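## Task

A spring pin with a pull knob holds the stand's post in one of its holes, and the post falls if the pin is pulled with nothing supporting it. Raise the post three holes higher (11.4 cm) and push the pin back in to lock it there. The post must never fall, and lowering it quickly, even while supported, can also fail the job. Then set the wooden block from the desk on the post's top plate. One or both robots may do the work. At the end every gripper must be open and every robot moved away. No robot may topple or be left leaning, and the result only counts if it stays in place with no robot holding it.

## Robot and tools

Robots: r1 and r2 are identical Hello Robot Stretch 4 units, about 1.6 m tall. Each has an omni-wheel base (rim within 0.23 m of its origin), a lift that rides up a mast, an arm that telescopes straight forward, a wrist with yaw, pitch and roll, and a two-finger gripper. Cameras per robot: rN_head_camera, rN_head_left_camera, rN_head_right_camera and rN_wrist_camera (N = 1 or 2). A loose object may occasionally get a short shove from outside.

Frames: each robot reports in its own base frame, with the origin on the floor below the base centre, x ahead, y to the left and z up. hand_pose is a point between the open fingertips, given in that frame; its printed value may be slightly off. The odometry frame is the base frame as it stood when the scene began. base_odometry heading runs from -3.142 to 3.142, positive to the left, and counts wheel slip as motion. Because each robot uses its own frames, only images, lidar_m and wrist_depth_mm reveal where the two robots stand relative to each other.

execute_actions: arguments "actions" (a list holding exactly one action, or empty to just read state and images) and optional "cameras" (names from the list above or "all"; omitted or null means all, [] means none). The action is an object keyed "r1" and/or "r2"; each robot gets its own entry. Inside a robot's entry: "base", "joints", or both, optionally with "pace" and "contact_limits"; or "end_of_arm" by itself. Everything in one action starts at once and may finish at different times; no action runs past 15 s.
- "base" holds exactly one relative move from where the base last measured itself: {"translate_m": d} drives straight, forward positive, -2 to 2 m; {"strafe_m": d} slides sideways, left positive, -2 to 2 m; {"rotate_rad": d} spins in place, counter-clockwise seen from above positive, -3.2 to 3.2 rad.
- "joints" holds absolute targets by name: lift_m 0 to 1.2 m; arm_m 0 to 0.55 m (extension); wrist_yaw_rad -1.134 to 4.276 (0 points forward, positive turns left, 3.14 stows it back, over 3.4 the arm may block it); wrist_pitch_rad -1.117 to 4.259 (0 level, 1.57 pointing down); wrist_roll_rad -1.117 to 4.259 (0 puts the fingers level with each other, positive turns clockwise viewed from behind the gripper); gripper_m -0.038 to 0.141 m, the fingertip gap (negative means the tips squeeze together). Joint targets past a limit are clipped and reported; any other bad value or unknown key rejects the entire call.
- "pace": "slow", "default", "fast" or "max"; base speed 0.1/0.3/0.4/0.6 m/s and turning 1/2/3/4 rad/s, both reduced when the lift is above 0.2 m (down to 0.3 m/s and 1 rad/s at 1.2 m).
- "contact_limits": {"arm_m": value} from 0 (most gentle) to 0.75 (firmest), default 0.5, sets how hard the arm may push before halting.
- "end_of_arm": "enable_torque" restarts wrist or gripper motors that shut off.
A useful first step: lift_m 0.4 together with wrist_yaw_rad 0 unfolds the wrist.

wait: "seconds" 0 to 10; commands nothing, then returns state and images. zoom_image: "camera" plus "region" [x0, y0, x1, y1] in pixels of that camera's latest full image, at most 504 by 504, origin top-left. read_manual: only gives licence texts. finished_scene: "scene" (1 or 2) ends that scene for good and reports success; don't call it until the post is pinned, the block rests on the plate and the robots have let go and backed off. Answering without a tool call ends everything.

Results: joint_positions; base_status and joint_status per motion: "done" (for the base, wheels turned the full amount even if they slipped), "off_target" (stopped short, possibly still pushing), "contact_stop_at_<key>" (hit something; that part may go slack, so a loaded lift can sag and a base can roll), "limit_stop_at_<name>" such as own_body or tilt (leaning over 6 degrees makes lift, arm and wheels slack and unresponsive until upright), "time_out", "torque_fault" (wrist or gripper motor went limp; send enable_torque). on_its_own covers anything not commanded in that call; its "held at" is the held target, not the actual position. Omitted joints or robots may still be pushing toward earlier targets. motor_effort is percent of maximum, positive toward larger joint values, with the peak in brackets; it is noisy and biased. A firm grip at a commanded gripper_m of 0 or above shows as a clear gripper effort change; neither gripper_m nor "done" proves something is held. A load in a level gripper pushes wrist_pitch effort away from 0. turned_by_wheels versus turned_by_imu differing by over about 0.1 rad suggests a collision or slip. base_tilt gives forward and right lean in degrees. lidar_m: 12 distances in metres, 30-degree sectors counter-clockwise starting straight ahead (4th left, 7th behind, 10th right); "-" means nothing seen or closer than 0.25 m; it sees the other robot and table tops. wrist_depth_mm: a 7 by 7 grid of depths, 100 to 2000 mm, read from top left.

Gripping: command a gap smaller than the object; going further below tightens the grip and pulls it inward. If fingertips snag on a surface below, raise the lift.

Avoid: letting the unpinned post fall or lowering it fast; robots touching each other (pressing bases together fails the run, and a hard hit may too); tilting a robot by driving or turning with over 1 kg held at arm_m above 0.2, especially at fast paces, or by sustained pushing with a high gripper; wrist overloads (more than about 2 kg in a level gripper); tilted-up rolled wrists that trigger own_body stops; dropping or knocking things over. Both robots given the same drive can differ by up to about 3 cm per metre, which matters if they carry something together. Shorter total motion time is better.

Each tool is called as name(argument=value, ...), one argument or row to a line, values as JSON.

## Session

execute_actions(
  actions=[],
)

Scene clock: 0.00 s.
r1.base_odometry: x=+0.000 y=+0.000 heading=+0.000 (m, m, rad; r1's odometry frame)
r1.turned_by_wheels: +0.000 (rad since the last result)
r1.turned_by_imu: +0.000 (rad since the last result)
r1.base_tilt: forward=+1.0 right=+0.3 (deg)
r1.lidar_m: 1.02 1.01 1.11 1.65 4.30 2.84 2.77 2.73 1.27 0.98 0.98 1.06
r1.base_status: not commanded
r1.joint_positions: lift_m=+0.212 arm_m=+0.000 wrist_yaw_rad=+3.073 wrist_pitch_rad=-0.014 wrist_roll_rad=-0.010 gripper_m=+0.057
r1.joint_status: not commanded
r1.motor_effort: lift_m=+21 arm_m=-1 wrist_yaw_rad=+2 wrist_pitch_rad=-6 wrist_roll_rad=+1 gripper_m=-2 wheel_0=+0 wheel_1=+0 wheel_2=+1 (%)
r1.hand_pose: x=-0.1113 y=+0.1069 z=+0.3948 quat_wxyz=(+0.034, +0.007, -0.005, +0.999) (m; r1's base frame)
r1.wrist_depth_mm: - 144 - - - - - / - 126 - - - - - / 103 135 206 - - - - / 119 145 - - - - - / - - - - - - - / 1397 1499 202 1336 197 1182 1229 / 960 1025 917 - 960 891 891
r2.base_odometry: x=+0.000 y=+0.000 heading=+0.000 (m, m, rad; r2's odometry frame)
r2.turned_by_wheels: +0.000 (rad since the last result)
r2.turned_by_imu: +0.000 (rad since the last result)
r2.base_tilt: forward=-1.0 right=+0.7 (deg)
r2.lidar_m: 2.48 2.19 1.45 1.34 1.35 1.74 2.80 2.81 2.77 3.34 3.44 1.28
r2.base_status: not commanded
r2.joint_positions: lift_m=+0.269 arm_m=-0.003 wrist_yaw_rad=+3.077 wrist_pitch_rad=+0.001 wrist_roll_rad=+0.003 gripper_m=+0.057
r2.joint_status: not commanded
r2.motor_effort: lift_m=+19 arm_m=+0 wrist_yaw_rad=-2 wrist_pitch_rad=-8 wrist_roll_rad=+0 gripper_m=-3 wheel_0=+0 wheel_1=+0 wheel_2=+0 (%)
r2.hand_pose: x=-0.1139 y=+0.1060 z=+0.4467 quat_wxyz=(+0.032, +0.000, +0.001, +0.999) (m; r2's base frame)
r2.wrist_depth_mm: - 135 - - - - 1499 / - 131 281 - - - 1464 / 108 137 225 - - - 1464 / 136 164 - - - - 1464 / - - - - - - 1464 / 1430 1430 194 1464 192 1499 1397 / 1008 946 1025 - 1078 991 1060
pictures: r1_head_camera, r1_head_left_camera, r1_head_right_camera, r1_wrist_camera, r2_head_camera, r2_head_left_camera, r2_head_right_camera, r2_wrist_camera
Images, in order (width x height): r1_head_camera 420x560, r1_head_left_camera 420x672, r1_head_right_camera 420x672, r1_wrist_camera 616x392, r2_head_camera 420x560, r2_head_left_camera 420x672, r2_head_right_camera 420x672, r2_wrist_camera 616x392.

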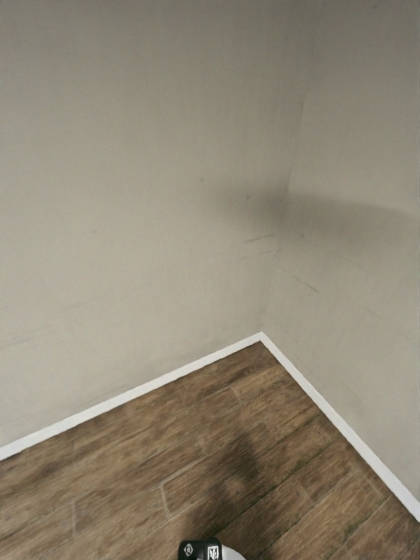

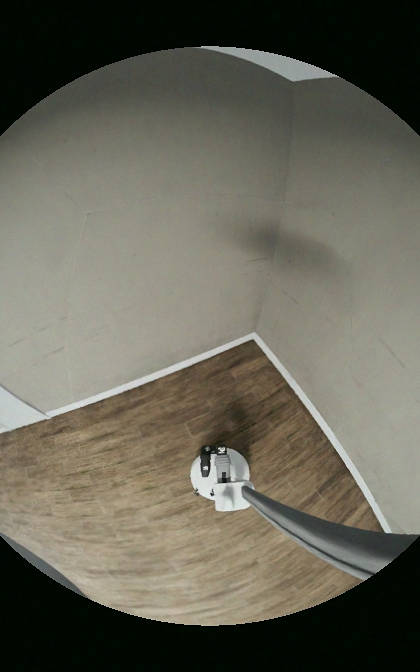

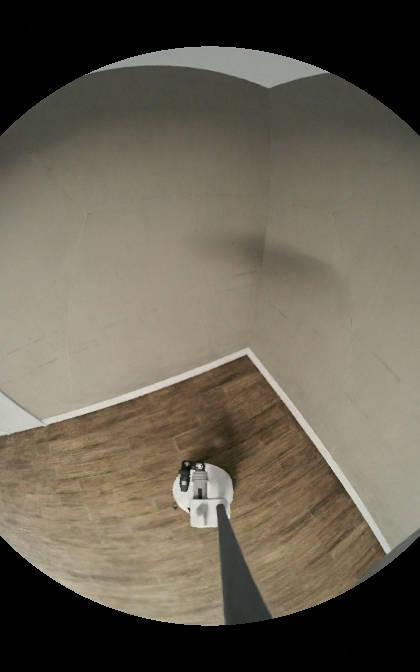

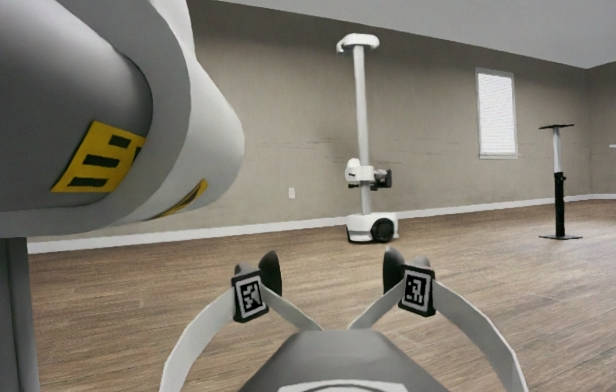

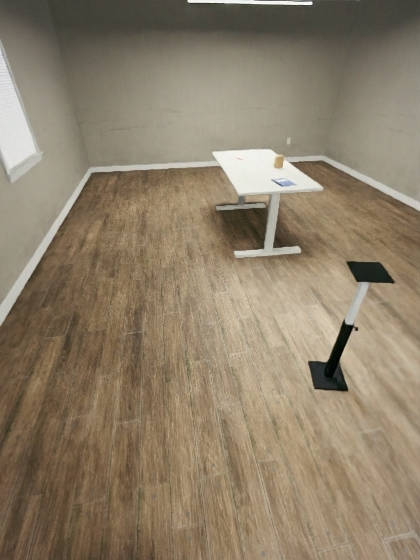

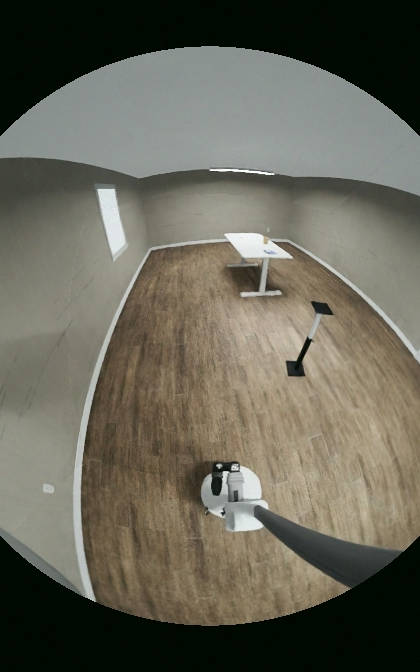

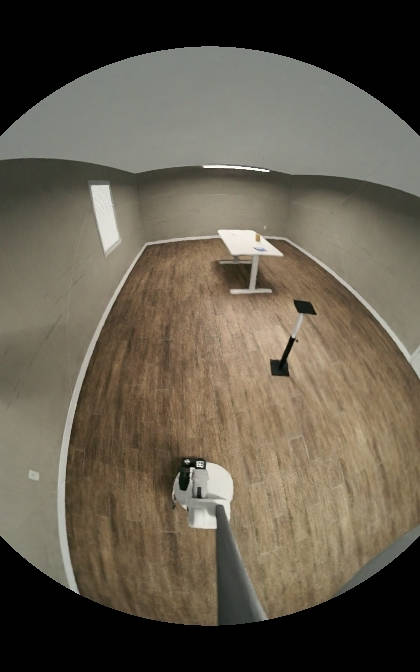

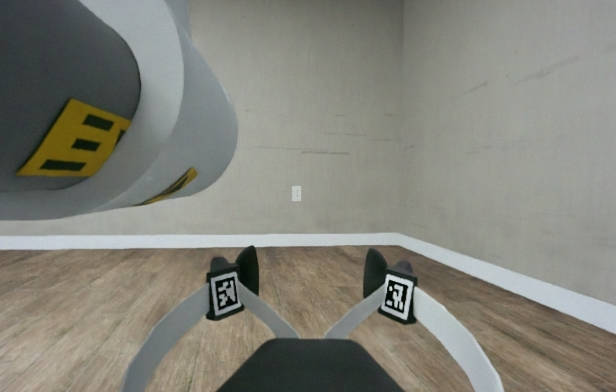

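execute_actions(
  actions=[
    {"r1":{"base":{"rotate_rad":2.4},"joints":{"lift_m":0.4,"wrist_yaw_rad":0,"gripper_m":0.1},"pace":"fast"},"r2":{"base":{"strafe_m":-0.7},"joints":{"lift_m":0.55,"wrist_yaw_rad":0,"gripper_m":0.12},"pace":"fast"}},
  ],
  cameras=["r1_head_camera","r2_head_camera","r2_wrist_camera"],
)

zoom_image(
  camera="r2_head_camera",
  region=[150,240,330,420],
)

Scene clock: 3.80 s.
r1.base_odometry: x=+0.000 y=+0.000 heading=+2.399 (m, m, rad; r1's odometry frame)
r1.turned_by_wheels: +2.399 (rad since the last result)
r1.turned_by_imu: +2.361 (rad since the last result)
r1.base_tilt: forward=+0.9 right=+0.5 (deg)
r1.lidar_m: 2.46 2.17 3.72 1.58 1.05 0.97 0.99 1.11 1.00 1.03 1.32 2.93
r1.base_status: done
r1.joint_positions: lift_m=+0.400 arm_m=+0.000 wrist_yaw_rad=+0.001 wrist_pitch_rad=-0.014 wrist_roll_rad=-0.010 gripper_m=+0.100
r1.joint_status: all done
r1.motor_effort: lift_m=+22(25) arm_m=-1(1) wrist_yaw_rad=+1(4) wrist_pitch_rad=-6(6) wrist_roll_rad=+0(1) gripper_m=+0(2) wheel_0=-3(12) wheel_1=-2(11) wheel_2=-1(11) (%)
r1.hand_pose: x=+0.4591 y=-0.0873 z=+0.5822 quat_wxyz=(+1.000, -0.005, -0.007, +0.000) (m; r1's base frame)
r1.wrist_depth_mm: - - - - - - - / - - - - - - - / - - - - - - - / - - - - - - - / - - - - - - - / - 1863 201 - 1661 1576 1708 / 1464 1397 1366 - 1366 1308 1229
r2.base_odometry: x=+0.000 y=-0.700 heading=+0.000 (m, m, rad; r2's odometry frame)
r2.turned_by_wheels: +0.000 (rad since the last result)
r2.turned_by_imu: -0.001 (rad since the last result)
r2.base_tilt: forward=-1.0 right=+0.9 (deg)
r2.lidar_m: 1.04 3.33 2.19 2.03 2.06 2.62 2.70 2.75 1.98 2.69 2.74 3.49
r2.base_status: done
r2.joint_positions: lift_m=+0.550 arm_m=-0.003 wrist_yaw_rad=+0.000 wrist_pitch_rad=+0.001 wrist_roll_rad=+0.003 gripper_m=+0.120
r2.joint_status: all done
r2.motor_effort: lift_m=+23(25) arm_m=+0(0) wrist_yaw_rad=-3(11) wrist_pitch_rad=-8(8) wrist_roll_rad=+0(2) gripper_m=-3(1) wheel_0=-1(11) wheel_1=+1(13) wheel_2=+1(1) (%)
r2.hand_pose: x=+0.4568 y=-0.0873 z=+0.7277 quat_wxyz=(+1.000, +0.001, +0.000, +0.000) (m; r2's base frame)
r2.wrist_depth_mm: - - - - - - - / - - - - - - - / - - - - - - - / - - - - - - - / - - - - - - - / - - 1921 - 1863 - - / 1537 1464 1537 - 1618 1499 1576
pictures: r1_head_camera, r2_head_camera, r2_wrist_camera
camera_calibration (this result's frames):
r2_wrist_camera: T_world_to_cam=[[0.00772459, -0.999537, 0.0294439, -0.111638], [-0.0325248, -0.0296803, -0.99903, 0.788716], [0.999441, 0.00675944, -0.032739, -0.206954], [0, 0, 0, 1]] pos_world=[0.233353, -0.0867781, 0.784463]
Images, in order (width x height): r1_head_camera 420x560, r2_head_camera 420x560, r2_wrist_camera 616x392.

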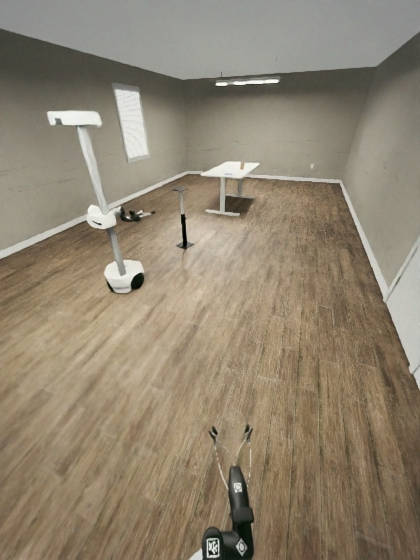

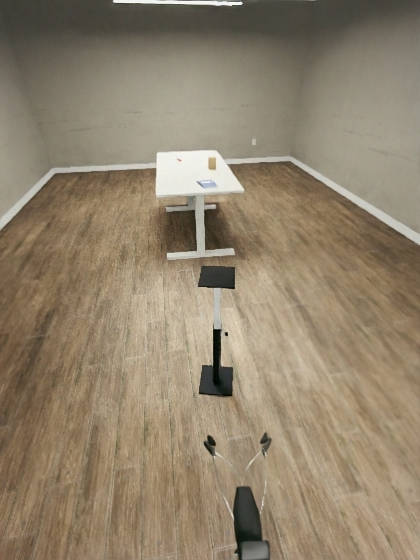

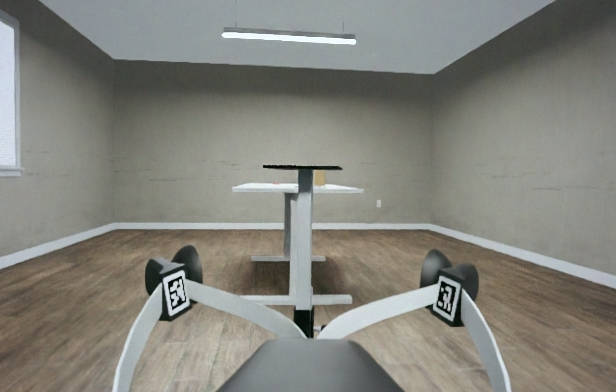

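Region (150, 240, 330, 420) of r2_head_camera's 420x560 image, scaled by 2.800, with more detail than that image has.

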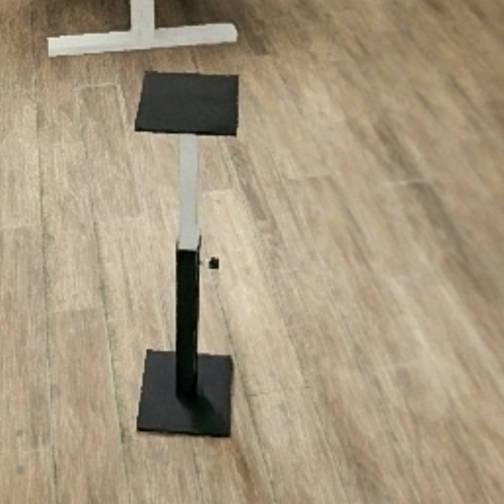

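execute_actions(
  actions=[
    {"r1":{"base":{"rotate_rad":-0.15},"joints":{"lift_m":0.27},"pace":"fast"},"r2":{"base":{"translate_m":0.2},"joints":{"lift_m":0.52},"pace":"fast"}},
  ],
  cameras=[],
)

execute_actions(
  actions=[
    {"r1":{"base":{"translate_m":2},"pace":"max"},"r2":{"joints":{"arm_m":0.25}}},
  ],
  cameras=[],
)

execute_actions(
  actions=[
    {"r1":{"base":{"translate_m":0.7},"pace":"max"}},
  ],
  cameras=[],
)

execute_actions(
  actions=[
    {"r1":{"base":{"rotate_rad":1.11},"pace":"fast"}},
  ],
  cameras=["r1_head_camera","r1_wrist_camera","r2_wrist_camera"],
)

Scene clock: 6.77 s.
r1.base_odometry: x=+0.000 y=+0.000 heading=+2.250 (m, m, rad; r1's odometry frame)
r1.turned_by_wheels: -0.150 (rad since the last result)
r1.turned_by_imu: -0.147 (rad since the last result)
r1.base_tilt: forward=+0.9 right=+0.7 (deg)
r1.lidar_m: 3.12 2.30 3.72 1.98 1.14 0.96 0.97 1.15 1.02 1.02 1.20 2.08
r1.base_status: done
r1.joint_positions: lift_m=+0.270 arm_m=+0.000 wrist_yaw_rad=+0.000 wrist_pitch_rad=-0.014 wrist_roll_rad=-0.010 gripper_m=+0.100
r1.joint_status: all done
r1.motor_effort: lift_m=+18(19) arm_m=-1(1) wrist_yaw_rad=+2(1) wrist_pitch_rad=-5(5) wrist_roll_rad=+1(1) gripper_m=+0(0) wheel_0=+2(7) wheel_1=+2(6) wheel_2=+2(5) (%)
r1.hand_pose: x=+0.4590 y=-0.0874 z=+0.4525 quat_wxyz=(+1.000, -0.005, -0.007, +0.000) (m; r1's base frame)
r1.wrist_depth_mm: - - - - - - - / - - - - - - - / - - - - - - - / - - - - - - - / - - - - - - - / 1708 1661 201 1576 1308 1255 1397 / 1182 1118 1098 - 1098 991 991
r2.base_odometry: x=+0.200 y=-0.700 heading=+0.000 (m, m, rad; r2's odometry frame)
r2.turned_by_wheels: +0.000 (rad since the last result)
r2.turned_by_imu: -0.001 (rad since the last result)
r2.base_tilt: forward=-0.8 right=+0.7 (deg)
r2.lidar_m: 0.85 3.36 2.26 2.06 2.08 2.62 2.92 2.38 2.32 2.64 2.69 3.44
r2.base_status: done
r2.joint_positions: lift_m=+0.520 arm_m=-0.003 wrist_yaw_rad=+0.000 wrist_pitch_rad=+0.001 wrist_roll_rad=+0.003 gripper_m=+0.120
r2.joint_status: all done
r2.motor_effort: lift_m=+15(22) arm_m=+0(0) wrist_yaw_rad=-2(2) wrist_pitch_rad=-8(8) wrist_roll_rad=+2(2) gripper_m=+1(2) wheel_0=+1(6) wheel_1=+1(10) wheel_2=+0(11) (%)
r2.hand_pose: x=+0.4568 y=-0.0874 z=+0.6984 quat_wxyz=(+1.000, +0.001, +0.000, +0.000) (m; r2's base frame)
r2.wrist_depth_mm: - - - - - - - / - - - - - - - / - - - - - - - / - - - - - - - / - - - - - - - / - 1921 1863 1863 1863 1863 - / 1464 1397 1499 - 1576 1430 1499
pictures: none
No camera images: the call's "cameras" was empty. Leave "cameras" out to get every camera's image.

Scene clock: 11.70 s.
r1.base_odometry: x=-1.257 y=+1.556 heading=+2.250 (m, m, rad; r1's odometry frame)
r1.turned_by_wheels: +0.000 (rad since the last result)
r1.turned_by_imu: -0.005 (rad since the last result)
r1.base_tilt: forward=+0.9 right=+0.6 (deg)
r1.lidar_m: 2.29 1.07 0.93 0.92 3.40 2.91 2.90 1.80 1.50 1.52 1.81 3.16
r1.base_status: done
r1.joint_positions: lift_m=+0.270 arm_m=+0.000 wrist_yaw_rad=+0.000 wrist_pitch_rad=-0.014 wrist_roll_rad=-0.010 gripper_m=+0.100
r1.joint_status: not commanded
r1.motor_effort: lift_m=+19(20) arm_m=-1(1) wrist_yaw_rad=+2(2) wrist_pitch_rad=-7(6) wrist_roll_rad=+2(0) gripper_m=-1(1) wheel_0=+1(11) wheel_1=+0(10) wheel_2=+2(17) (%)
r1.hand_pose: x=+0.4590 y=-0.0874 z=+0.4524 quat_wxyz=(+1.000, -0.005, -0.007, +0.000) (m; r1's base frame)
r1.wrist_depth_mm: - - - - - - - / - - - - - - - / - - - - - - - / - - - - - - - / - - - - - - - / 1576 1661 201 1618 1281 1229 1397 / 1098 1098 1098 - 1078 991 976
r2.base_odometry: x=+0.200 y=-0.700 heading=+0.000 (m, m, rad; r2's odometry frame)
r2.turned_by_wheels: +0.000 (rad since the last result)
r2.turned_by_imu: -0.002 (rad since the last result)
r2.base_tilt: forward=-0.8 right=+0.9 (deg)
r2.lidar_m: 0.84 3.38 2.26 2.06 2.09 2.62 2.91 2.94 2.92 0.92 1.00 3.44
r2.base_status: not commanded
r2.joint_positions: lift_m=+0.520 arm_m=+0.249 wrist_yaw_rad=+0.000 wrist_pitch_rad=+0.001 wrist_roll_rad=+0.003 gripper_m=+0.120
r2.joint_status: all done
r2.motor_effort: lift_m=+15(15) arm_m=+8(5) wrist_yaw_rad=-3(2) wrist_pitch_rad=-7(8) wrist_roll_rad=-1(2) gripper_m=+1(1) wheel_0=+2(1) wheel_1=+1(1) wheel_2=-1(0) (%)
r2.hand_pose: x=+0.7080 y=-0.0874 z=+0.6984 quat_wxyz=(+1.000, +0.001, +0.000, +0.000) (m; r2's base frame)
r2.wrist_depth_mm: - - - - - - - / - - - - - - - / - - - 421 - - - / - - - - - - - / - - - - - - - / - 1863 1808 433 1863 1863 - / 1464 1397 1499 - 1537 1464 1537
pictures: none
No camera images: the call's "cameras" was empty. Leave "cameras" out to get every camera's image.

Scene clock: 14.40 s.
r1.base_odometry: x=-1.697 y=+2.100 heading=+2.250 (m, m, rad; r1's odometry frame)
r1.turned_by_wheels: +0.000 (rad since the last result)
r1.turned_by_imu: -0.002 (rad since the last result)
r1.base_tilt: forward=+0.9 right=+0.5 (deg)
r1.lidar_m: 1.56 1.83 0.70 0.68 0.93 3.60 3.59 1.93 1.70 1.71 2.00 3.48
r1.base_status: done
r1.joint_positions: lift_m=+0.270 arm_m=+0.000 wrist_yaw_rad=+0.000 wrist_pitch_rad=-0.014 wrist_roll_rad=-0.010 gripper_m=+0.100
r1.joint_status: not commanded
r1.motor_effort: lift_m=+20(20) arm_m=-1(1) wrist_yaw_rad=+2(2) wrist_pitch_rad=-6(6) wrist_roll_rad=+2(1) gripper_m=+0(0) wheel_0=+1(9) wheel_1=+1(11) wheel_2=+1(15) (%)
r1.hand_pose: x=+0.4590 y=-0.0874 z=+0.4524 quat_wxyz=(+1.000, -0.005, -0.007, +0.000) (m; r1's base frame)
r1.wrist_depth_mm: - - - - - - - / - - - - - - - / - - - - - - - / - - - - - - - / - - - - - - - / 1708 1661 200 1499 1308 1255 1366 / 1160 1098 1098 - 1078 1025 1008
r2.base_odometry: x=+0.200 y=-0.700 heading=+0.000 (m, m, rad; r2's odometry frame)
r2.turned_by_wheels: +0.000 (rad since the last result)
r2.turned_by_imu: -0.001 (rad since the last result)
r2.base_tilt: forward=-0.8 right=+0.9 (deg)
r2.lidar_m: 0.83 3.38 2.25 2.07 2.10 2.64 2.90 2.96 2.92 2.66 0.96 0.98
r2.base_status: not commanded
r2.joint_positions: lift_m=+0.520 arm_m=+0.249 wrist_yaw_rad=+0.000 wrist_pitch_rad=+0.001 wrist_roll_rad=+0.003 gripper_m=+0.120
r2.joint_status: not commanded
r2.motor_effort: lift_m=+15(15) arm_m=+8(8) wrist_yaw_rad=-1(2) wrist_pitch_rad=-7(7) wrist_roll_rad=+1(1) gripper_m=+2(1) wheel_0=+1(2) wheel_1=+0(1) wheel_2=+0(0) (%)
r2.hand_pose: x=+0.7080 y=-0.0874 z=+0.6984 quat_wxyz=(+1.000, +0.001, +0.000, +0.000) (m; r2's base frame)
r2.wrist_depth_mm: - - - - - - - / - - - - - - - / - - - 424 - - - / - - - - - - - / - - - - - - - / - 1921 1808 430 1863 1863 - / 1464 1430 1499 - 1537 1430 1537
pictures: none
No camera images: the call's "cameras" was empty. Leave "cameras" out to get every camera's image.

Scene clock: 15.90 s.
r1.base_odometry: x=-1.697 y=+2.100 heading=-2.923 (m, m, rad; r1's odometry frame)
r1.turned_by_wheels: +1.109 (rad since the last result)
r1.turned_by_imu: +1.092 (rad since the last result)
r1.base_tilt: forward=+0.9 right=+0.5 (deg)
r1.lidar_m: 0.67 0.71 0.94 3.59 3.15 1.93 1.71 1.72 2.10 3.93 1.58 3.35
r1.base_status: done
r1.joint_positions: lift_m=+0.270 arm_m=+0.000 wrist_yaw_rad=+0.000 wrist_pitch_rad=-0.014 wrist_roll_rad=-0.010 gripper_m=+0.100
r1.joint_status: not commanded
r1.motor_effort: lift_m=+20(20) arm_m=-1(2) wrist_yaw_rad=+2(2) wrist_pitch_rad=-7(6) wrist_roll_rad=+1(1) gripper_m=+0(1) wheel_0=-4(10) wheel_1=-3(8) wheel_2=-2(5) (%)
r1.hand_pose: x=+0.4590 y=-0.0874 z=+0.4524 quat_wxyz=(+1.000, -0.005, -0.007, +0.000) (m; r1's base frame)
r1.wrist_depth_mm: - - - - - - - / 544 - - - - - - / - - - - - - - / - - - - - - - / - - - - - - - / 1708 1661 200 549 1281 1255 1397 / 1160 1118 1098 - 1098 1008 991
r2.base_odometry: x=+0.200 y=-0.700 heading=+0.000 (m, m, rad; r2's odometry frame)
r2.turned_by_wheels: +0.000 (rad since the last result)
r2.turned_by_imu: +0.000 (rad since the last result)
r2.base_tilt: forward=-0.9 right=+0.7 (deg)
r2.lidar_m: 0.84 3.34 2.24 2.06 2.09 2.65 2.88 2.94 2.92 2.67 0.96 0.95
r2.base_status: not commanded
r2.joint_positions: lift_m=+0.520 arm_m=+0.249 wrist_yaw_rad=+0.000 wrist_pitch_rad=+0.001 wrist_roll_rad=+0.003 gripper_m=+0.120
r2.joint_status: not commanded
r2.motor_effort: lift_m=+15(15) arm_m=+7(8) wrist_yaw_rad=-1(3) wrist_pitch_rad=-8(8) wrist_roll_rad=-2(2) gripper_m=+0(2) wheel_0=+2(1) wheel_1=+1(1) wheel_2=+0(0) (%)
r2.hand_pose: x=+0.7080 y=-0.0874 z=+0.6984 quat_wxyz=(+1.000, +0.001, +0.000, +0.000) (m; r2's base frame)
r2.wrist_depth_mm: - - - - - - - / - - - - - - - / - - - 421 - - - / - - - - - - - / - - - - - - - / - 1921 1808 430 1863 1863 - / 1464 1397 1499 - 1576 1430 1499
pictures: r1_head_camera, r1_wrist_camera, r2_wrist_camera
camera_calibration (this result's frames):
r1_wrist_camera: T_world_to_cam=[[0.0474207, -0.998058, -0.0403817, -0.0777887], [-0.0196721, 0.0394862, -0.999026, 0.514927], [0.998681, 0.048169, -0.0177614, -0.218106], [0, 0, 0, 1]] pos_world=[0.231637, -0.0874642, 0.507411]
r2_wrist_camera: T_world_to_cam=[[0.00743845, -0.999539, 0.0294446, -0.112595], [-0.0324227, -0.029671, -0.999034, 0.767538], [0.999447, 0.00647659, -0.0326284, -0.459092], [0, 0, 0, 1]] pos_world=[0.484561, -0.0867965, 0.755132]
Images, in order (width x height): r1_head_camera 420x560, r1_wrist_camera 616x392, r2_wrist_camera 616x392.

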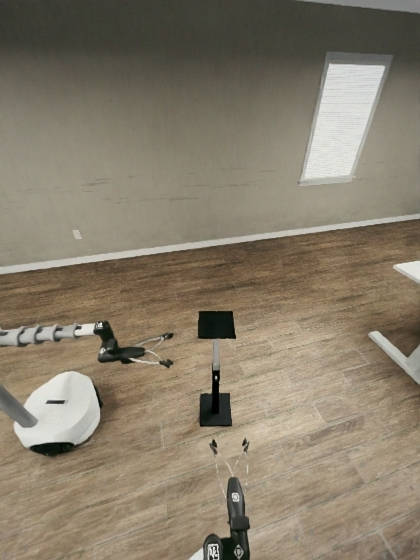

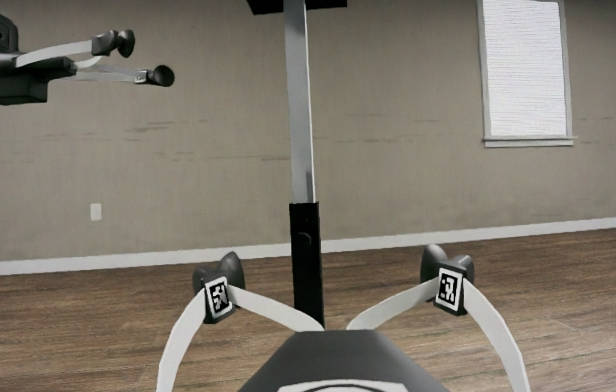

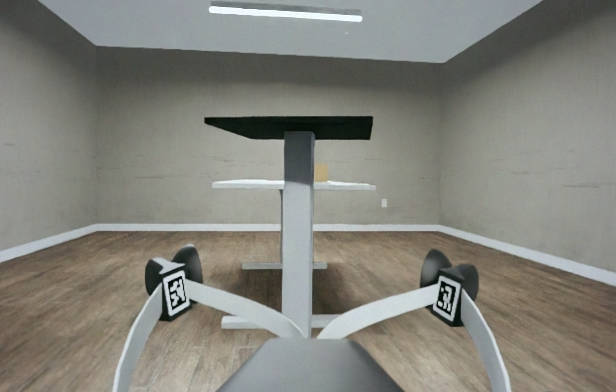

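execute_actions(
  actions=[
    {"r1":{"base":{"strafe_m":0.033},"joints":{"lift_m":0.258,"arm_m":0.17,"gripper_m":0.06}},"r2":{"base":{"strafe_m":0.015},"joints":{"arm_m":0.455}}},
  ],
  cameras=["r1_head_camera","r1_wrist_camera","r2_wrist_camera","r2_head_camera"],
)

zoom_image(
  camera="r2_head_camera",
  region=[180,300,320,440],
)

Scene clock: 18.07 s.
r1.base_odometry: x=-1.690 y=+2.068 heading=-2.924 (m, m, rad; r1's odometry frame)
r1.turned_by_wheels: +0.000 (rad since the last result)
r1.turned_by_imu: +0.000 (rad since the last result)
r1.base_tilt: forward=+0.9 right=+0.6 (deg)
r1.lidar_m: 0.71 0.77 0.93 3.54 3.18 1.93 1.72 1.73 2.11 3.94 1.61 3.36
r1.base_status: done
r1.joint_positions: lift_m=+0.258 arm_m=+0.169 wrist_yaw_rad=+0.000 wrist_pitch_rad=-0.014 wrist_roll_rad=-0.010 gripper_m=+0.060
r1.joint_status: all done
r1.motor_effort: lift_m=+18(18) arm_m=+6(5) wrist_yaw_rad=+2(2) wrist_pitch_rad=-6(6) wrist_roll_rad=+1(1) gripper_m=-3(1) wheel_0=-3(10) wheel_1=+0(9) wheel_2=+0(2) (%)
r1.hand_pose: x=+0.6284 y=-0.0874 z=+0.4406 quat_wxyz=(+1.000, -0.005, -0.007, +0.000) (m; r1's base frame)
r1.wrist_depth_mm: 407 382 - 455 - - - / - - - - - - - / - - - - - - - / - - - - - - - / - - - 377 - - - / 1661 1618 202 375 213 1255 1336 / 1118 1098 1008 - 1042 960 976
r2.base_odometry: x=+0.200 y=-0.685 heading=+0.000 (m, m, rad; r2's odometry frame)
r2.turned_by_wheels: +0.000 (rad since the last result)
r2.turned_by_imu: +0.000 (rad since the last result)
r2.base_tilt: forward=-0.9 right=+0.8 (deg)
r2.lidar_m: 0.84 3.33 2.20 2.03 2.08 2.62 2.90 2.94 2.94 2.67 0.95 0.88
r2.base_status: done
r2.joint_positions: lift_m=+0.520 arm_m=+0.454 wrist_yaw_rad=+0.000 wrist_pitch_rad=+0.001 wrist_roll_rad=+0.003 gripper_m=+0.120
r2.joint_status: all done
r2.motor_effort: lift_m=+15(15) arm_m=+7(11) wrist_yaw_rad=-1(2) wrist_pitch_rad=-7(7) wrist_roll_rad=-2(1) gripper_m=+1(4) wheel_0=+1(7) wheel_1=+2(10) wheel_2=+0(2) (%)
r2.hand_pose: x=+0.9130 y=-0.0874 z=+0.6984 quat_wxyz=(+1.000, +0.001, +0.000, +0.000) (m; r2's base frame)
r2.wrist_depth_mm: - - - - - - - / - - 213 210 206 - - / - - - 220 - - - / - - - 222 - - - / - - - 224 - - - / - 1921 1808 224 1808 1863 - / 1464 1397 1499 - 1576 1464 1537
pictures: r1_head_camera, r1_wrist_camera, r2_head_camera, r2_wrist_camera
camera_calibration (this result's frames):
r1_wrist_camera: T_world_to_cam=[[0.0473861, -0.99806, -0.0403779, -0.0862863], [-0.019589, 0.039487, -0.999028, 0.506419], [0.998685, 0.048131, -0.0176799, -0.387471], [0, 0, 0, 1]] pos_world=[0.40097, -0.0874666, 0.495592]
r2_wrist_camera: T_world_to_cam=[[0.00742425, -0.999539, 0.0294447, -0.114112], [-0.0324188, -0.0296706, -0.999034, 0.774182], [0.999447, 0.00646251, -0.0326242, -0.663991], [0, 0, 0, 1]] pos_world=[0.689569, -0.0867974, 0.755132]
Images, in order (width x height): r1_head_camera 420x560, r1_wrist_camera 616x392, r2_head_camera 420x560, r2_wrist_camera 616x392.

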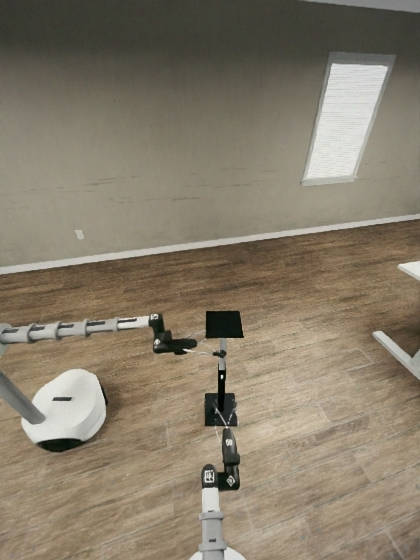

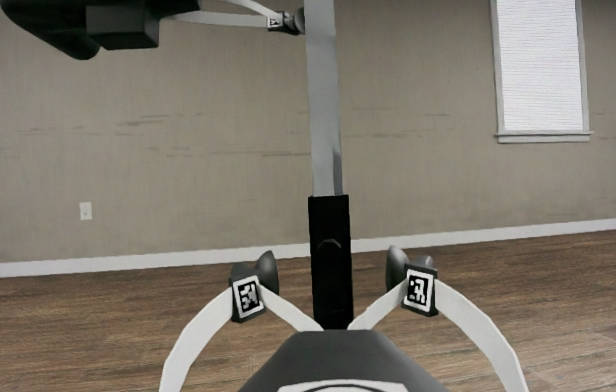

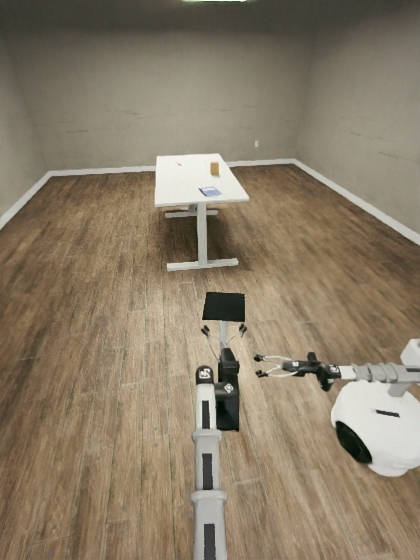

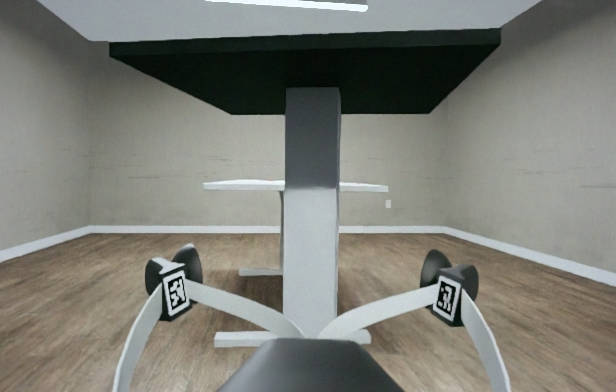

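Region (180, 300, 320, 440) of r2_head_camera's 420x560 image, scaled by 3.600, with more detail than that image has.

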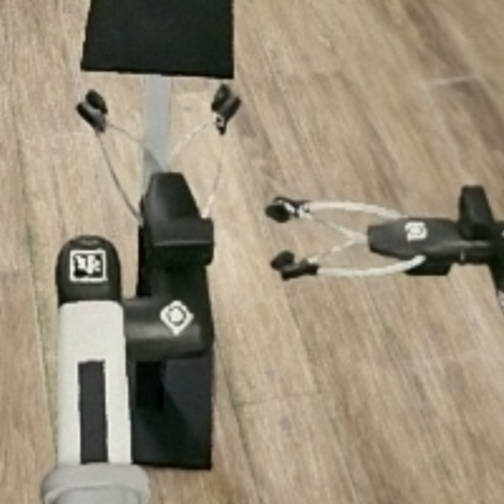

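execute_actions(
  actions=[
    {"r1":{"joints":{"arm_m":0.28,"gripper_m":0.045},"contact_limits":{"arm_m":0.2}},"r2":{"joints":{"arm_m":0.462,"lift_m":0.6,"gripper_m":0.05}}},
  ],
  cameras=["r1_wrist_camera","r2_wrist_camera"],
)

execute_actions(
  actions=[
    {"r1":{"joints":{"gripper_m":-0.01}},"r2":{"joints":{"gripper_m":-0.01}}},
  ],
  cameras=["r1_wrist_camera","r2_wrist_camera","r1_head_camera", "r2_head_right_camera"],
)

zoom_image(
  camera="r2_head_right_camera",
  region=[170,320,270,420],
)

Scene clock: 20.27 s.
r1.base_odometry: x=-1.690 y=+2.068 heading=-2.924 (m, m, rad; r1's odometry frame)
r1.turned_by_wheels: +0.000 (rad since the last result)
r1.turned_by_imu: +0.000 (rad since the last result)
r1.base_tilt: forward=+0.9 right=+0.6 (deg)
r1.lidar_m: 0.70 0.76 0.95 3.54 3.17 1.94 1.72 1.73 2.10 3.96 1.60 3.37
r1.base_status: not commanded
r1.joint_positions: lift_m=+0.258 arm_m=+0.279 wrist_yaw_rad=+0.000 wrist_pitch_rad=-0.014 wrist_roll_rad=-0.010 gripper_m=+0.045
r1.joint_status: all done
r1.motor_effort: lift_m=+18(18) arm_m=+5(7) wrist_yaw_rad=+2(3) wrist_pitch_rad=-5(6) wrist_roll_rad=+0(1) gripper_m=-3(0) wheel_0=-3(3) wheel_1=+0(0) wheel_2=+0(0) (%)
r1.contact_limits: arm_m 0.2
r1.hand_pose: x=+0.7384 y=-0.0874 z=+0.4406 quat_wxyz=(+1.000, -0.005, -0.007, +0.000) (m; r1's base frame)
r1.wrist_depth_mm: - - - - - - - / - - - 272 - - - / - - - 272 - - - / - - - - - - - / - - - 264 - - - / 1618 1618 1308 229 198 1366 1366 / 1118 1118 976 - 1078 931 976
r2.base_odometry: x=+0.200 y=-0.685 heading=+0.000 (m, m, rad; r2's odometry frame)
r2.turned_by_wheels: +0.000 (rad since the last result)
r2.turned_by_imu: -0.001 (rad since the last result)
r2.base_tilt: forward=-0.9 right=+0.8 (deg)
r2.lidar_m: 0.86 3.36 2.22 2.04 2.09 2.64 2.90 2.95 2.96 2.68 0.96 0.89
r2.base_status: not commanded
r2.joint_positions: lift_m=+0.600 arm_m=+0.461 wrist_yaw_rad=+0.000 wrist_pitch_rad=+0.001 wrist_roll_rad=+0.003 gripper_m=+0.050
r2.joint_status: all done
r2.motor_effort: lift_m=+24(25) arm_m=+8(8) wrist_yaw_rad=-3(2) wrist_pitch_rad=-7(8) wrist_roll_rad=+0(0) gripper_m=-1(0) wheel_0=+1(2) wheel_1=+2(2) wheel_2=+0(0) (%)
r2.hand_pose: x=+0.9200 y=-0.0874 z=+0.7777 quat_wxyz=(+1.000, +0.001, +0.000, +0.000) (m; r2's base frame)
r2.wrist_depth_mm: - - - - - - - / - - - - - - - / - - - - - - - / - - - - - - - / - - 206 215 168 - - / - - 193 216 189 - - / 1618 1537 1661 - 1708 1576 1661
pictures: r1_wrist_camera, r2_wrist_camera
camera_calibration (this result's frames):
r1_wrist_camera: T_world_to_cam=[[0.047333, -0.998063, -0.0403772, -0.0914757], [-0.019574, 0.039488, -0.999028, 0.508567], [0.998687, 0.0480774, -0.017667, -0.497343], [0, 0, 0, 1]] pos_world=[0.510974, -0.0874698, 0.495593]
r2_wrist_camera: T_world_to_cam=[[0.0074189, -0.999539, 0.0294447, -0.116494], [-0.0324202, -0.0296704, -0.999034, 0.853614], [0.999447, 0.00645713, -0.0326254, -0.668399], [0, 0, 0, 1]] pos_world=[0.696568, -0.0867977, 0.834412]
Images, in order (width x height): r1_wrist_camera 616x392, r2_wrist_camera 616x392.

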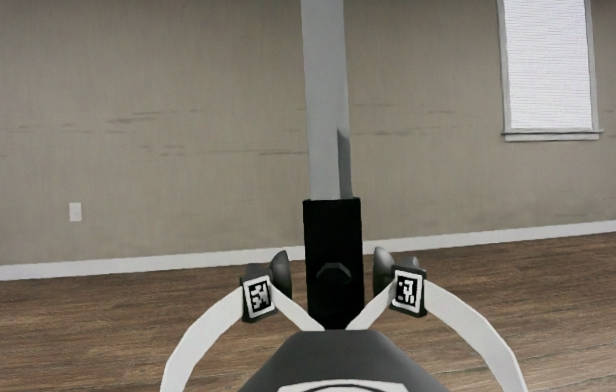

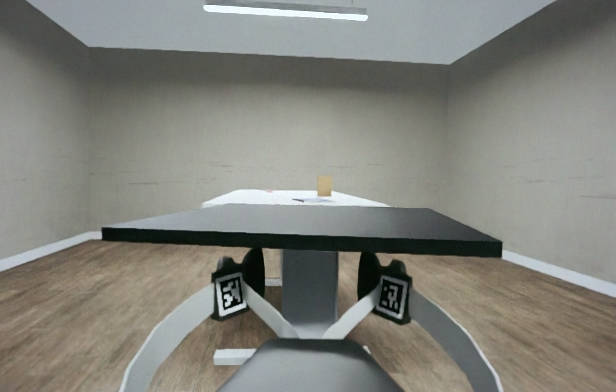

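Scene clock: 21.63 s.
r1.base_odometry: x=-1.690 y=+2.068 heading=-2.924 (m, m, rad; r1's odometry frame)
r1.turned_by_wheels: +0.000 (rad since the last result)
r1.turned_by_imu: +0.000 (rad since the last result)
r1.base_tilt: forward=+0.9 right=+0.6 (deg)
r1.lidar_m: 0.69 0.76 0.93 3.55 3.16 1.97 1.73 1.73 2.10 3.98 1.58 3.35
r1.base_status: not commanded
r1.joint_positions: lift_m=+0.258 arm_m=+0.280 wrist_yaw_rad=+0.002 wrist_pitch_rad=-0.014 wrist_roll_rad=-0.010 gripper_m=-0.009
r1.joint_status: all done
r1.motor_effort: lift_m=+19(19) arm_m=+3(5) wrist_yaw_rad=-2(2) wrist_pitch_rad=-6(5) wrist_roll_rad=+2(1) gripper_m=-17(17) wheel_0=-3(2) wheel_1=+0(0) wheel_2=+0(0) (%)
r1.hand_pose: x=+0.7391 y=-0.0870 z=+0.4406 quat_wxyz=(+1.000, -0.005, -0.007, +0.001) (m; r1's base frame)
r1.wrist_depth_mm: - - - - - - - / - - - 270 - - - / - - - 272 - - - / - - - - - - - / - - - 263 - - - / 1618 1661 1308 216 188 1255 1336 / 1118 1078 991 - 1078 931 960
r2.base_odometry: x=+0.200 y=-0.685 heading=+0.001 (m, m, rad; r2's odometry frame)
r2.turned_by_wheels: +0.000 (rad since the last result)
r2.turned_by_imu: +0.000 (rad since the last result)
r2.base_tilt: forward=-0.9 right=+0.7 (deg)
r2.lidar_m: 0.91 3.36 2.24 2.05 2.09 2.61 2.90 2.95 2.95 2.68 0.95 0.88
r2.base_status: not commanded
r2.joint_positions: lift_m=+0.600 arm_m=+0.461 wrist_yaw_rad=+0.005 wrist_pitch_rad=+0.001 wrist_roll_rad=+0.003 gripper_m=-0.009
r2.joint_status: all done
r2.on_its_own: wrist_yaw_rad is at rest, and its effort (-16) is outside its rest range (-13 to +13)
r2.motor_effort: lift_m=+24(24) arm_m=+3(7) wrist_yaw_rad=-16(17) wrist_pitch_rad=-8(8) wrist_roll_rad=-1(1) gripper_m=-23(24) wheel_0=+1(1) wheel_1=+2(2) wheel_2=+3(3) (%)
r2.hand_pose: x=+0.9213 y=-0.0860 z=+0.7776 quat_wxyz=(+1.000, +0.001, +0.000, +0.002) (m; r2's base frame)
r2.wrist_depth_mm: - - - - - - - / - - - - - - - / - - - - - - - / - - - - - - - / - - 207 168 170 - - / - - 181 213 181 - - / 1618 1537 1618 - 1661 1499 1708
pictures: r1_head_camera, r1_wrist_camera, r2_head_right_camera, r2_wrist_camera
camera_calibration (this result's frames):
r1_wrist_camera: T_world_to_cam=[[0.0489399, -0.997985, -0.0403773, -0.0922257], [-0.0196375, 0.0394565, -0.999028, 0.508606], [0.998609, 0.0496853, -0.017667, -0.497859], [0, 0, 0, 1]] pos_world=[0.511668, -0.0873714, 0.495593]
r2_wrist_camera: T_world_to_cam=[[0.0123874, -0.99949, 0.0294423, -0.119641], [-0.0325979, -0.0298326, -0.999023, 0.853745], [0.999392, 0.0114155, -0.0329509, -0.668942], [0, 0, 0, 1]] pos_world=[0.697847, -0.0864739, 0.834391]
Images, in order (width x height): r1_head_camera 420x560, r1_wrist_camera 616x392, r2_head_right_camera 420x672, r2_wrist_camera 616x392.

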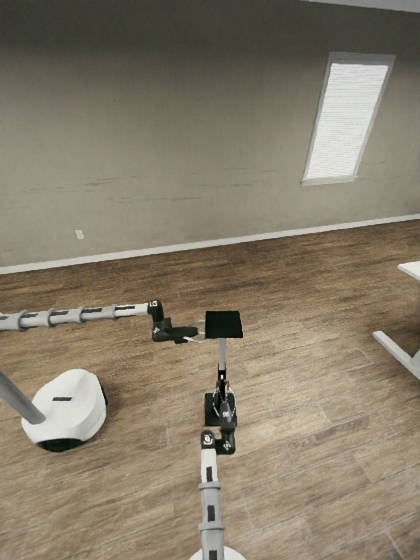

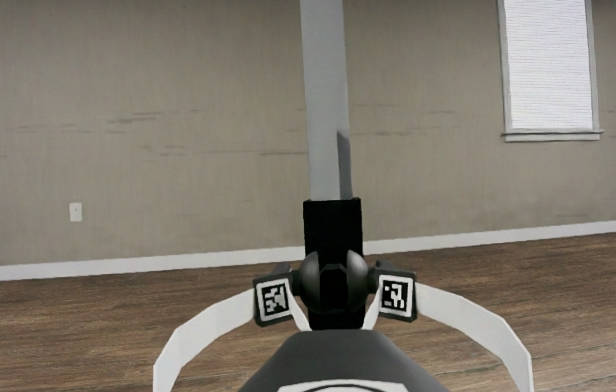

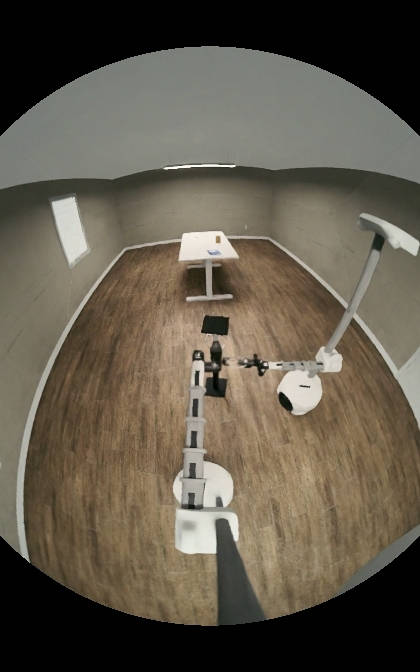

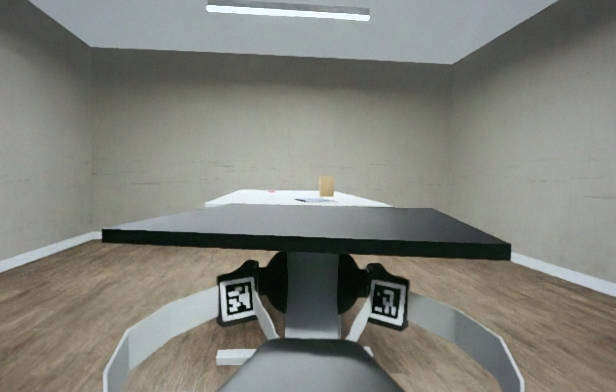

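Region (170, 320, 270, 420) of r2_head_right_camera's 420x672 image, scaled by 5.040, with more detail than that image has.

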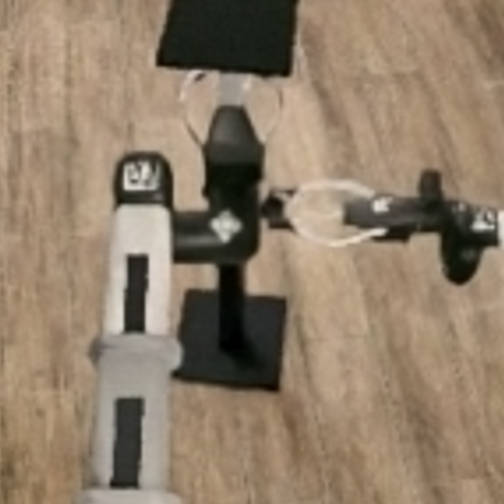

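execute_actions(
  actions=[
    {"r1":{"joints":{"arm_m":0.266},"pace":"slow"},"r2":{"joints":{"arm_m":0.47,"lift_m":0.607},"pace":"slow"}},
  ],
  cameras=["r1_wrist_camera"],
)

execute_actions(
  actions=[
    {"r2":{"joints":{"lift_m":0.62},"pace":"slow"}},
  ],
  cameras=["r1_wrist_camera","r2_wrist_camera"],
)

Scene clock: 23.03 s.
r1.base_odometry: x=-1.690 y=+2.068 heading=-2.924 (m, m, rad; r1's odometry frame)
r1.turned_by_wheels: +0.000 (rad since the last result)
r1.turned_by_imu: +0.000 (rad since the last result)
r1.base_tilt: forward=+1.0 right=+0.6 (deg)
r1.lidar_m: 0.70 0.77 0.96 3.55 3.16 1.94 1.72 1.73 2.08 3.97 1.59 3.36
r1.base_status: not commanded
r1.joint_positions: lift_m=+0.258 arm_m=+0.267 wrist_yaw_rad=+0.000 wrist_pitch_rad=-0.014 wrist_roll_rad=-0.010 gripper_m=-0.010
r1.joint_status: all done
r1.motor_effort: lift_m=+18(18) arm_m=-5(12) wrist_yaw_rad=+2(3) wrist_pitch_rad=-6(6) wrist_roll_rad=+1(0) gripper_m=-8(16) wheel_0=-2(2) wheel_1=+0(0) wheel_2=+0(0) (%)
r1.hand_pose: x=+0.7264 y=-0.0874 z=+0.4406 quat_wxyz=(+1.000, -0.005, -0.007, +0.000) (m; r1's base frame)
r1.wrist_depth_mm: - - - - - - - / - - - 282 - - - / - - - - - - - / - - - - - - - / - - - 277 - - - / 1661 1618 1464 202 185 1397 1366 / 1118 1078 991 - 1060 904 976
r2.base_odometry: x=+0.200 y=-0.685 heading=+0.000 (m, m, rad; r2's odometry frame)
r2.turned_by_wheels: +0.000 (rad since the last result)
r2.turned_by_imu: -0.001 (rad since the last result)
r2.base_tilt: forward=-0.9 right=+0.7 (deg)
r2.lidar_m: 0.90 3.35 2.23 2.04 2.07 2.62 2.88 2.97 2.94 2.69 0.95 0.86
r2.base_status: not commanded
r2.joint_positions: lift_m=+0.606 arm_m=+0.468 wrist_yaw_rad=-0.002 wrist_pitch_rad=+0.008 wrist_roll_rad=+0.003 gripper_m=-0.010
r2.joint_status: all done
r2.on_its_own: wrist_pitch_rad is at rest, and its effort (-29) is outside its rest range (-23 to +23)
r2.motor_effort: lift_m=+27(27) arm_m=+10(11) wrist_yaw_rad=+3(16) wrist_pitch_rad=-29(29) wrist_roll_rad=-1(2) gripper_m=-15(22) wheel_0=+1(1) wheel_1=+2(2) wheel_2=+0(3) (%)
r2.hand_pose: x=+0.9274 y=-0.0879 z=+0.7822 quat_wxyz=(+1.000, +0.001, +0.004, -0.001) (m; r2's base frame)
r2.wrist_depth_mm: - - - - - - - / - - - - - - - / - - - - - - - / - - - 1756 - - - / - - 170 174 177 181 - / - - 182 211 182 - - / 1576 1430 1576 - 1661 1499 1661
pictures: r1_wrist_camera
camera_calibration (this result's frames):
r1_wrist_camera: T_world_to_cam=[[0.0474299, -0.998058, -0.0403766, -0.09095], [-0.0195668, 0.039486, -0.999029, 0.508329], [0.998683, 0.0481738, -0.017656, -0.485354], [0, 0, 0, 1]] pos_world=[0.498975, -0.0874639, 0.495593]
Images, in order (width x height): r1_wrist_camera 616x392.

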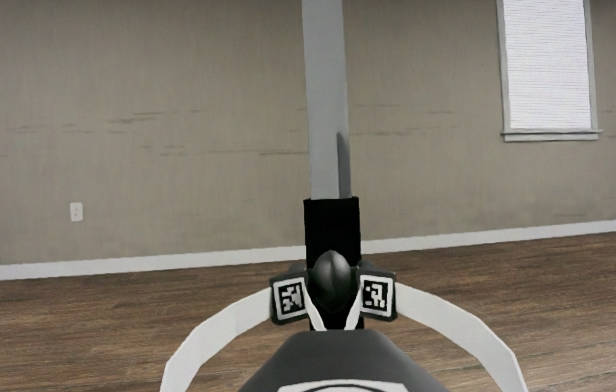

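Scene clock: 23.83 s.
r1.base_odometry: x=-1.690 y=+2.068 heading=-2.924 (m, m, rad; r1's odometry frame)
r1.turned_by_wheels: +0.000 (rad since the last result)
r1.turned_by_imu: +0.000 (rad since the last result)
r1.base_tilt: forward=+1.0 right=+0.4 (deg)
r1.lidar_m: 0.70 0.78 0.94 3.56 3.20 1.94 1.72 1.73 2.09 3.95 1.61 3.34
r1.base_status: not commanded
r1.joint_positions: lift_m=+0.258 arm_m=+0.267 wrist_yaw_rad=+0.000 wrist_pitch_rad=-0.014 wrist_roll_rad=-0.010 gripper_m=-0.010
r1.joint_status: not commanded
r1.motor_effort: lift_m=+18(18) arm_m=-6(5) wrist_yaw_rad=+2(2) wrist_pitch_rad=-6(6) wrist_roll_rad=+1(1) gripper_m=-8(7) wheel_0=-3(3) wheel_1=+0(0) wheel_2=+0(0) (%)
r1.hand_pose: x=+0.7264 y=-0.0874 z=+0.4406 quat_wxyz=(+1.000, -0.005, -0.007, +0.000) (m; r1's base frame)
r1.wrist_depth_mm: - - - - - - - / - - - 282 - - - / - - - - - - - / - - - - - - - / - - - 278 - - - / 1661 1661 1499 202 184 1366 1308 / 1118 1118 976 - 1060 904 976
r2.base_odometry: x=+0.200 y=-0.685 heading=+0.000 (m, m, rad; r2's odometry frame)
r2.turned_by_wheels: +0.000 (rad since the last result)
r2.turned_by_imu: +0.000 (rad since the last result)
r2.base_tilt: forward=-0.8 right=+0.8 (deg)
r2.lidar_m: 0.91 3.36 2.24 2.05 2.09 2.62 2.90 2.95 2.96 2.67 0.96 0.88
r2.base_status: not commanded
r2.joint_positions: lift_m=+0.619 arm_m=+0.468 wrist_yaw_rad=-0.002 wrist_pitch_rad=+0.020 wrist_roll_rad=+0.002 gripper_m=-0.009
r2.joint_status: all done
r2.on_its_own: wrist_pitch_rad is at rest, and its effort (-63) is outside its rest range (-23 to +23)
r2.motor_effort: lift_m=+31(32) arm_m=+10(10) wrist_yaw_rad=+2(3) wrist_pitch_rad=-63(63) wrist_roll_rad=+3(1) gripper_m=-15(18) wheel_0=+1(1) wheel_1=+2(2) wheel_2=+0(0) (%)
r2.hand_pose: x=+0.9274 y=-0.0879 z=+0.7915 quat_wxyz=(+1.000, +0.001, +0.010, -0.001) (m; r2's base frame)
r2.wrist_depth_mm: - - - - - - - / - - - - - - - / - - - - - - - / - - - 1537 - - - / - - 185 162 164 167 - / - - 182 211 181 - - / 1576 1397 1576 - 1576 1397 1618
pictures: r1_wrist_camera, r2_wrist_camera
camera_calibration (this result's frames):
r1_wrist_camera: T_world_to_cam=[[0.0474297, -0.998058, -0.0403768, -0.0909498], [-0.0195667, 0.0394862, -0.999029, 0.508329], [0.998683, 0.0481737, -0.0176559, -0.485353], [0, 0, 0, 1]] pos_world=[0.498974, -0.087464, 0.495593]
r2_wrist_camera: T_world_to_cam=[[0.00642794, -0.999535, 0.0298071, -0.116776], [-0.0516105, -0.0300996, -0.998214, 0.884816], [0.998647, 0.0048781, -0.05178, -0.659564], [0, 0, 0, 1]] pos_world=[0.705088, -0.0868722, 0.852563]
Images, in order (width x height): r1_wrist_camera 616x392, r2_wrist_camera 616x392.

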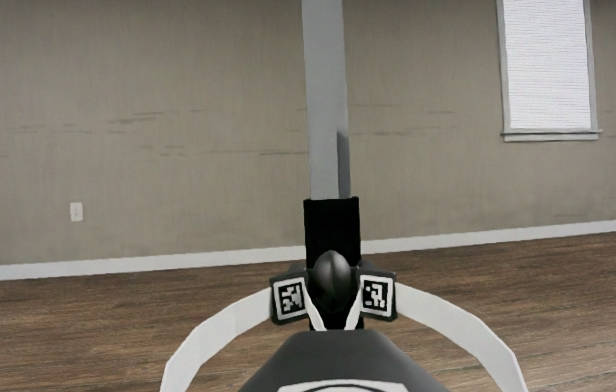

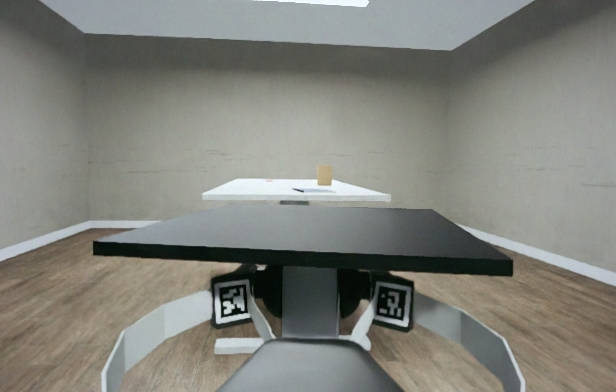

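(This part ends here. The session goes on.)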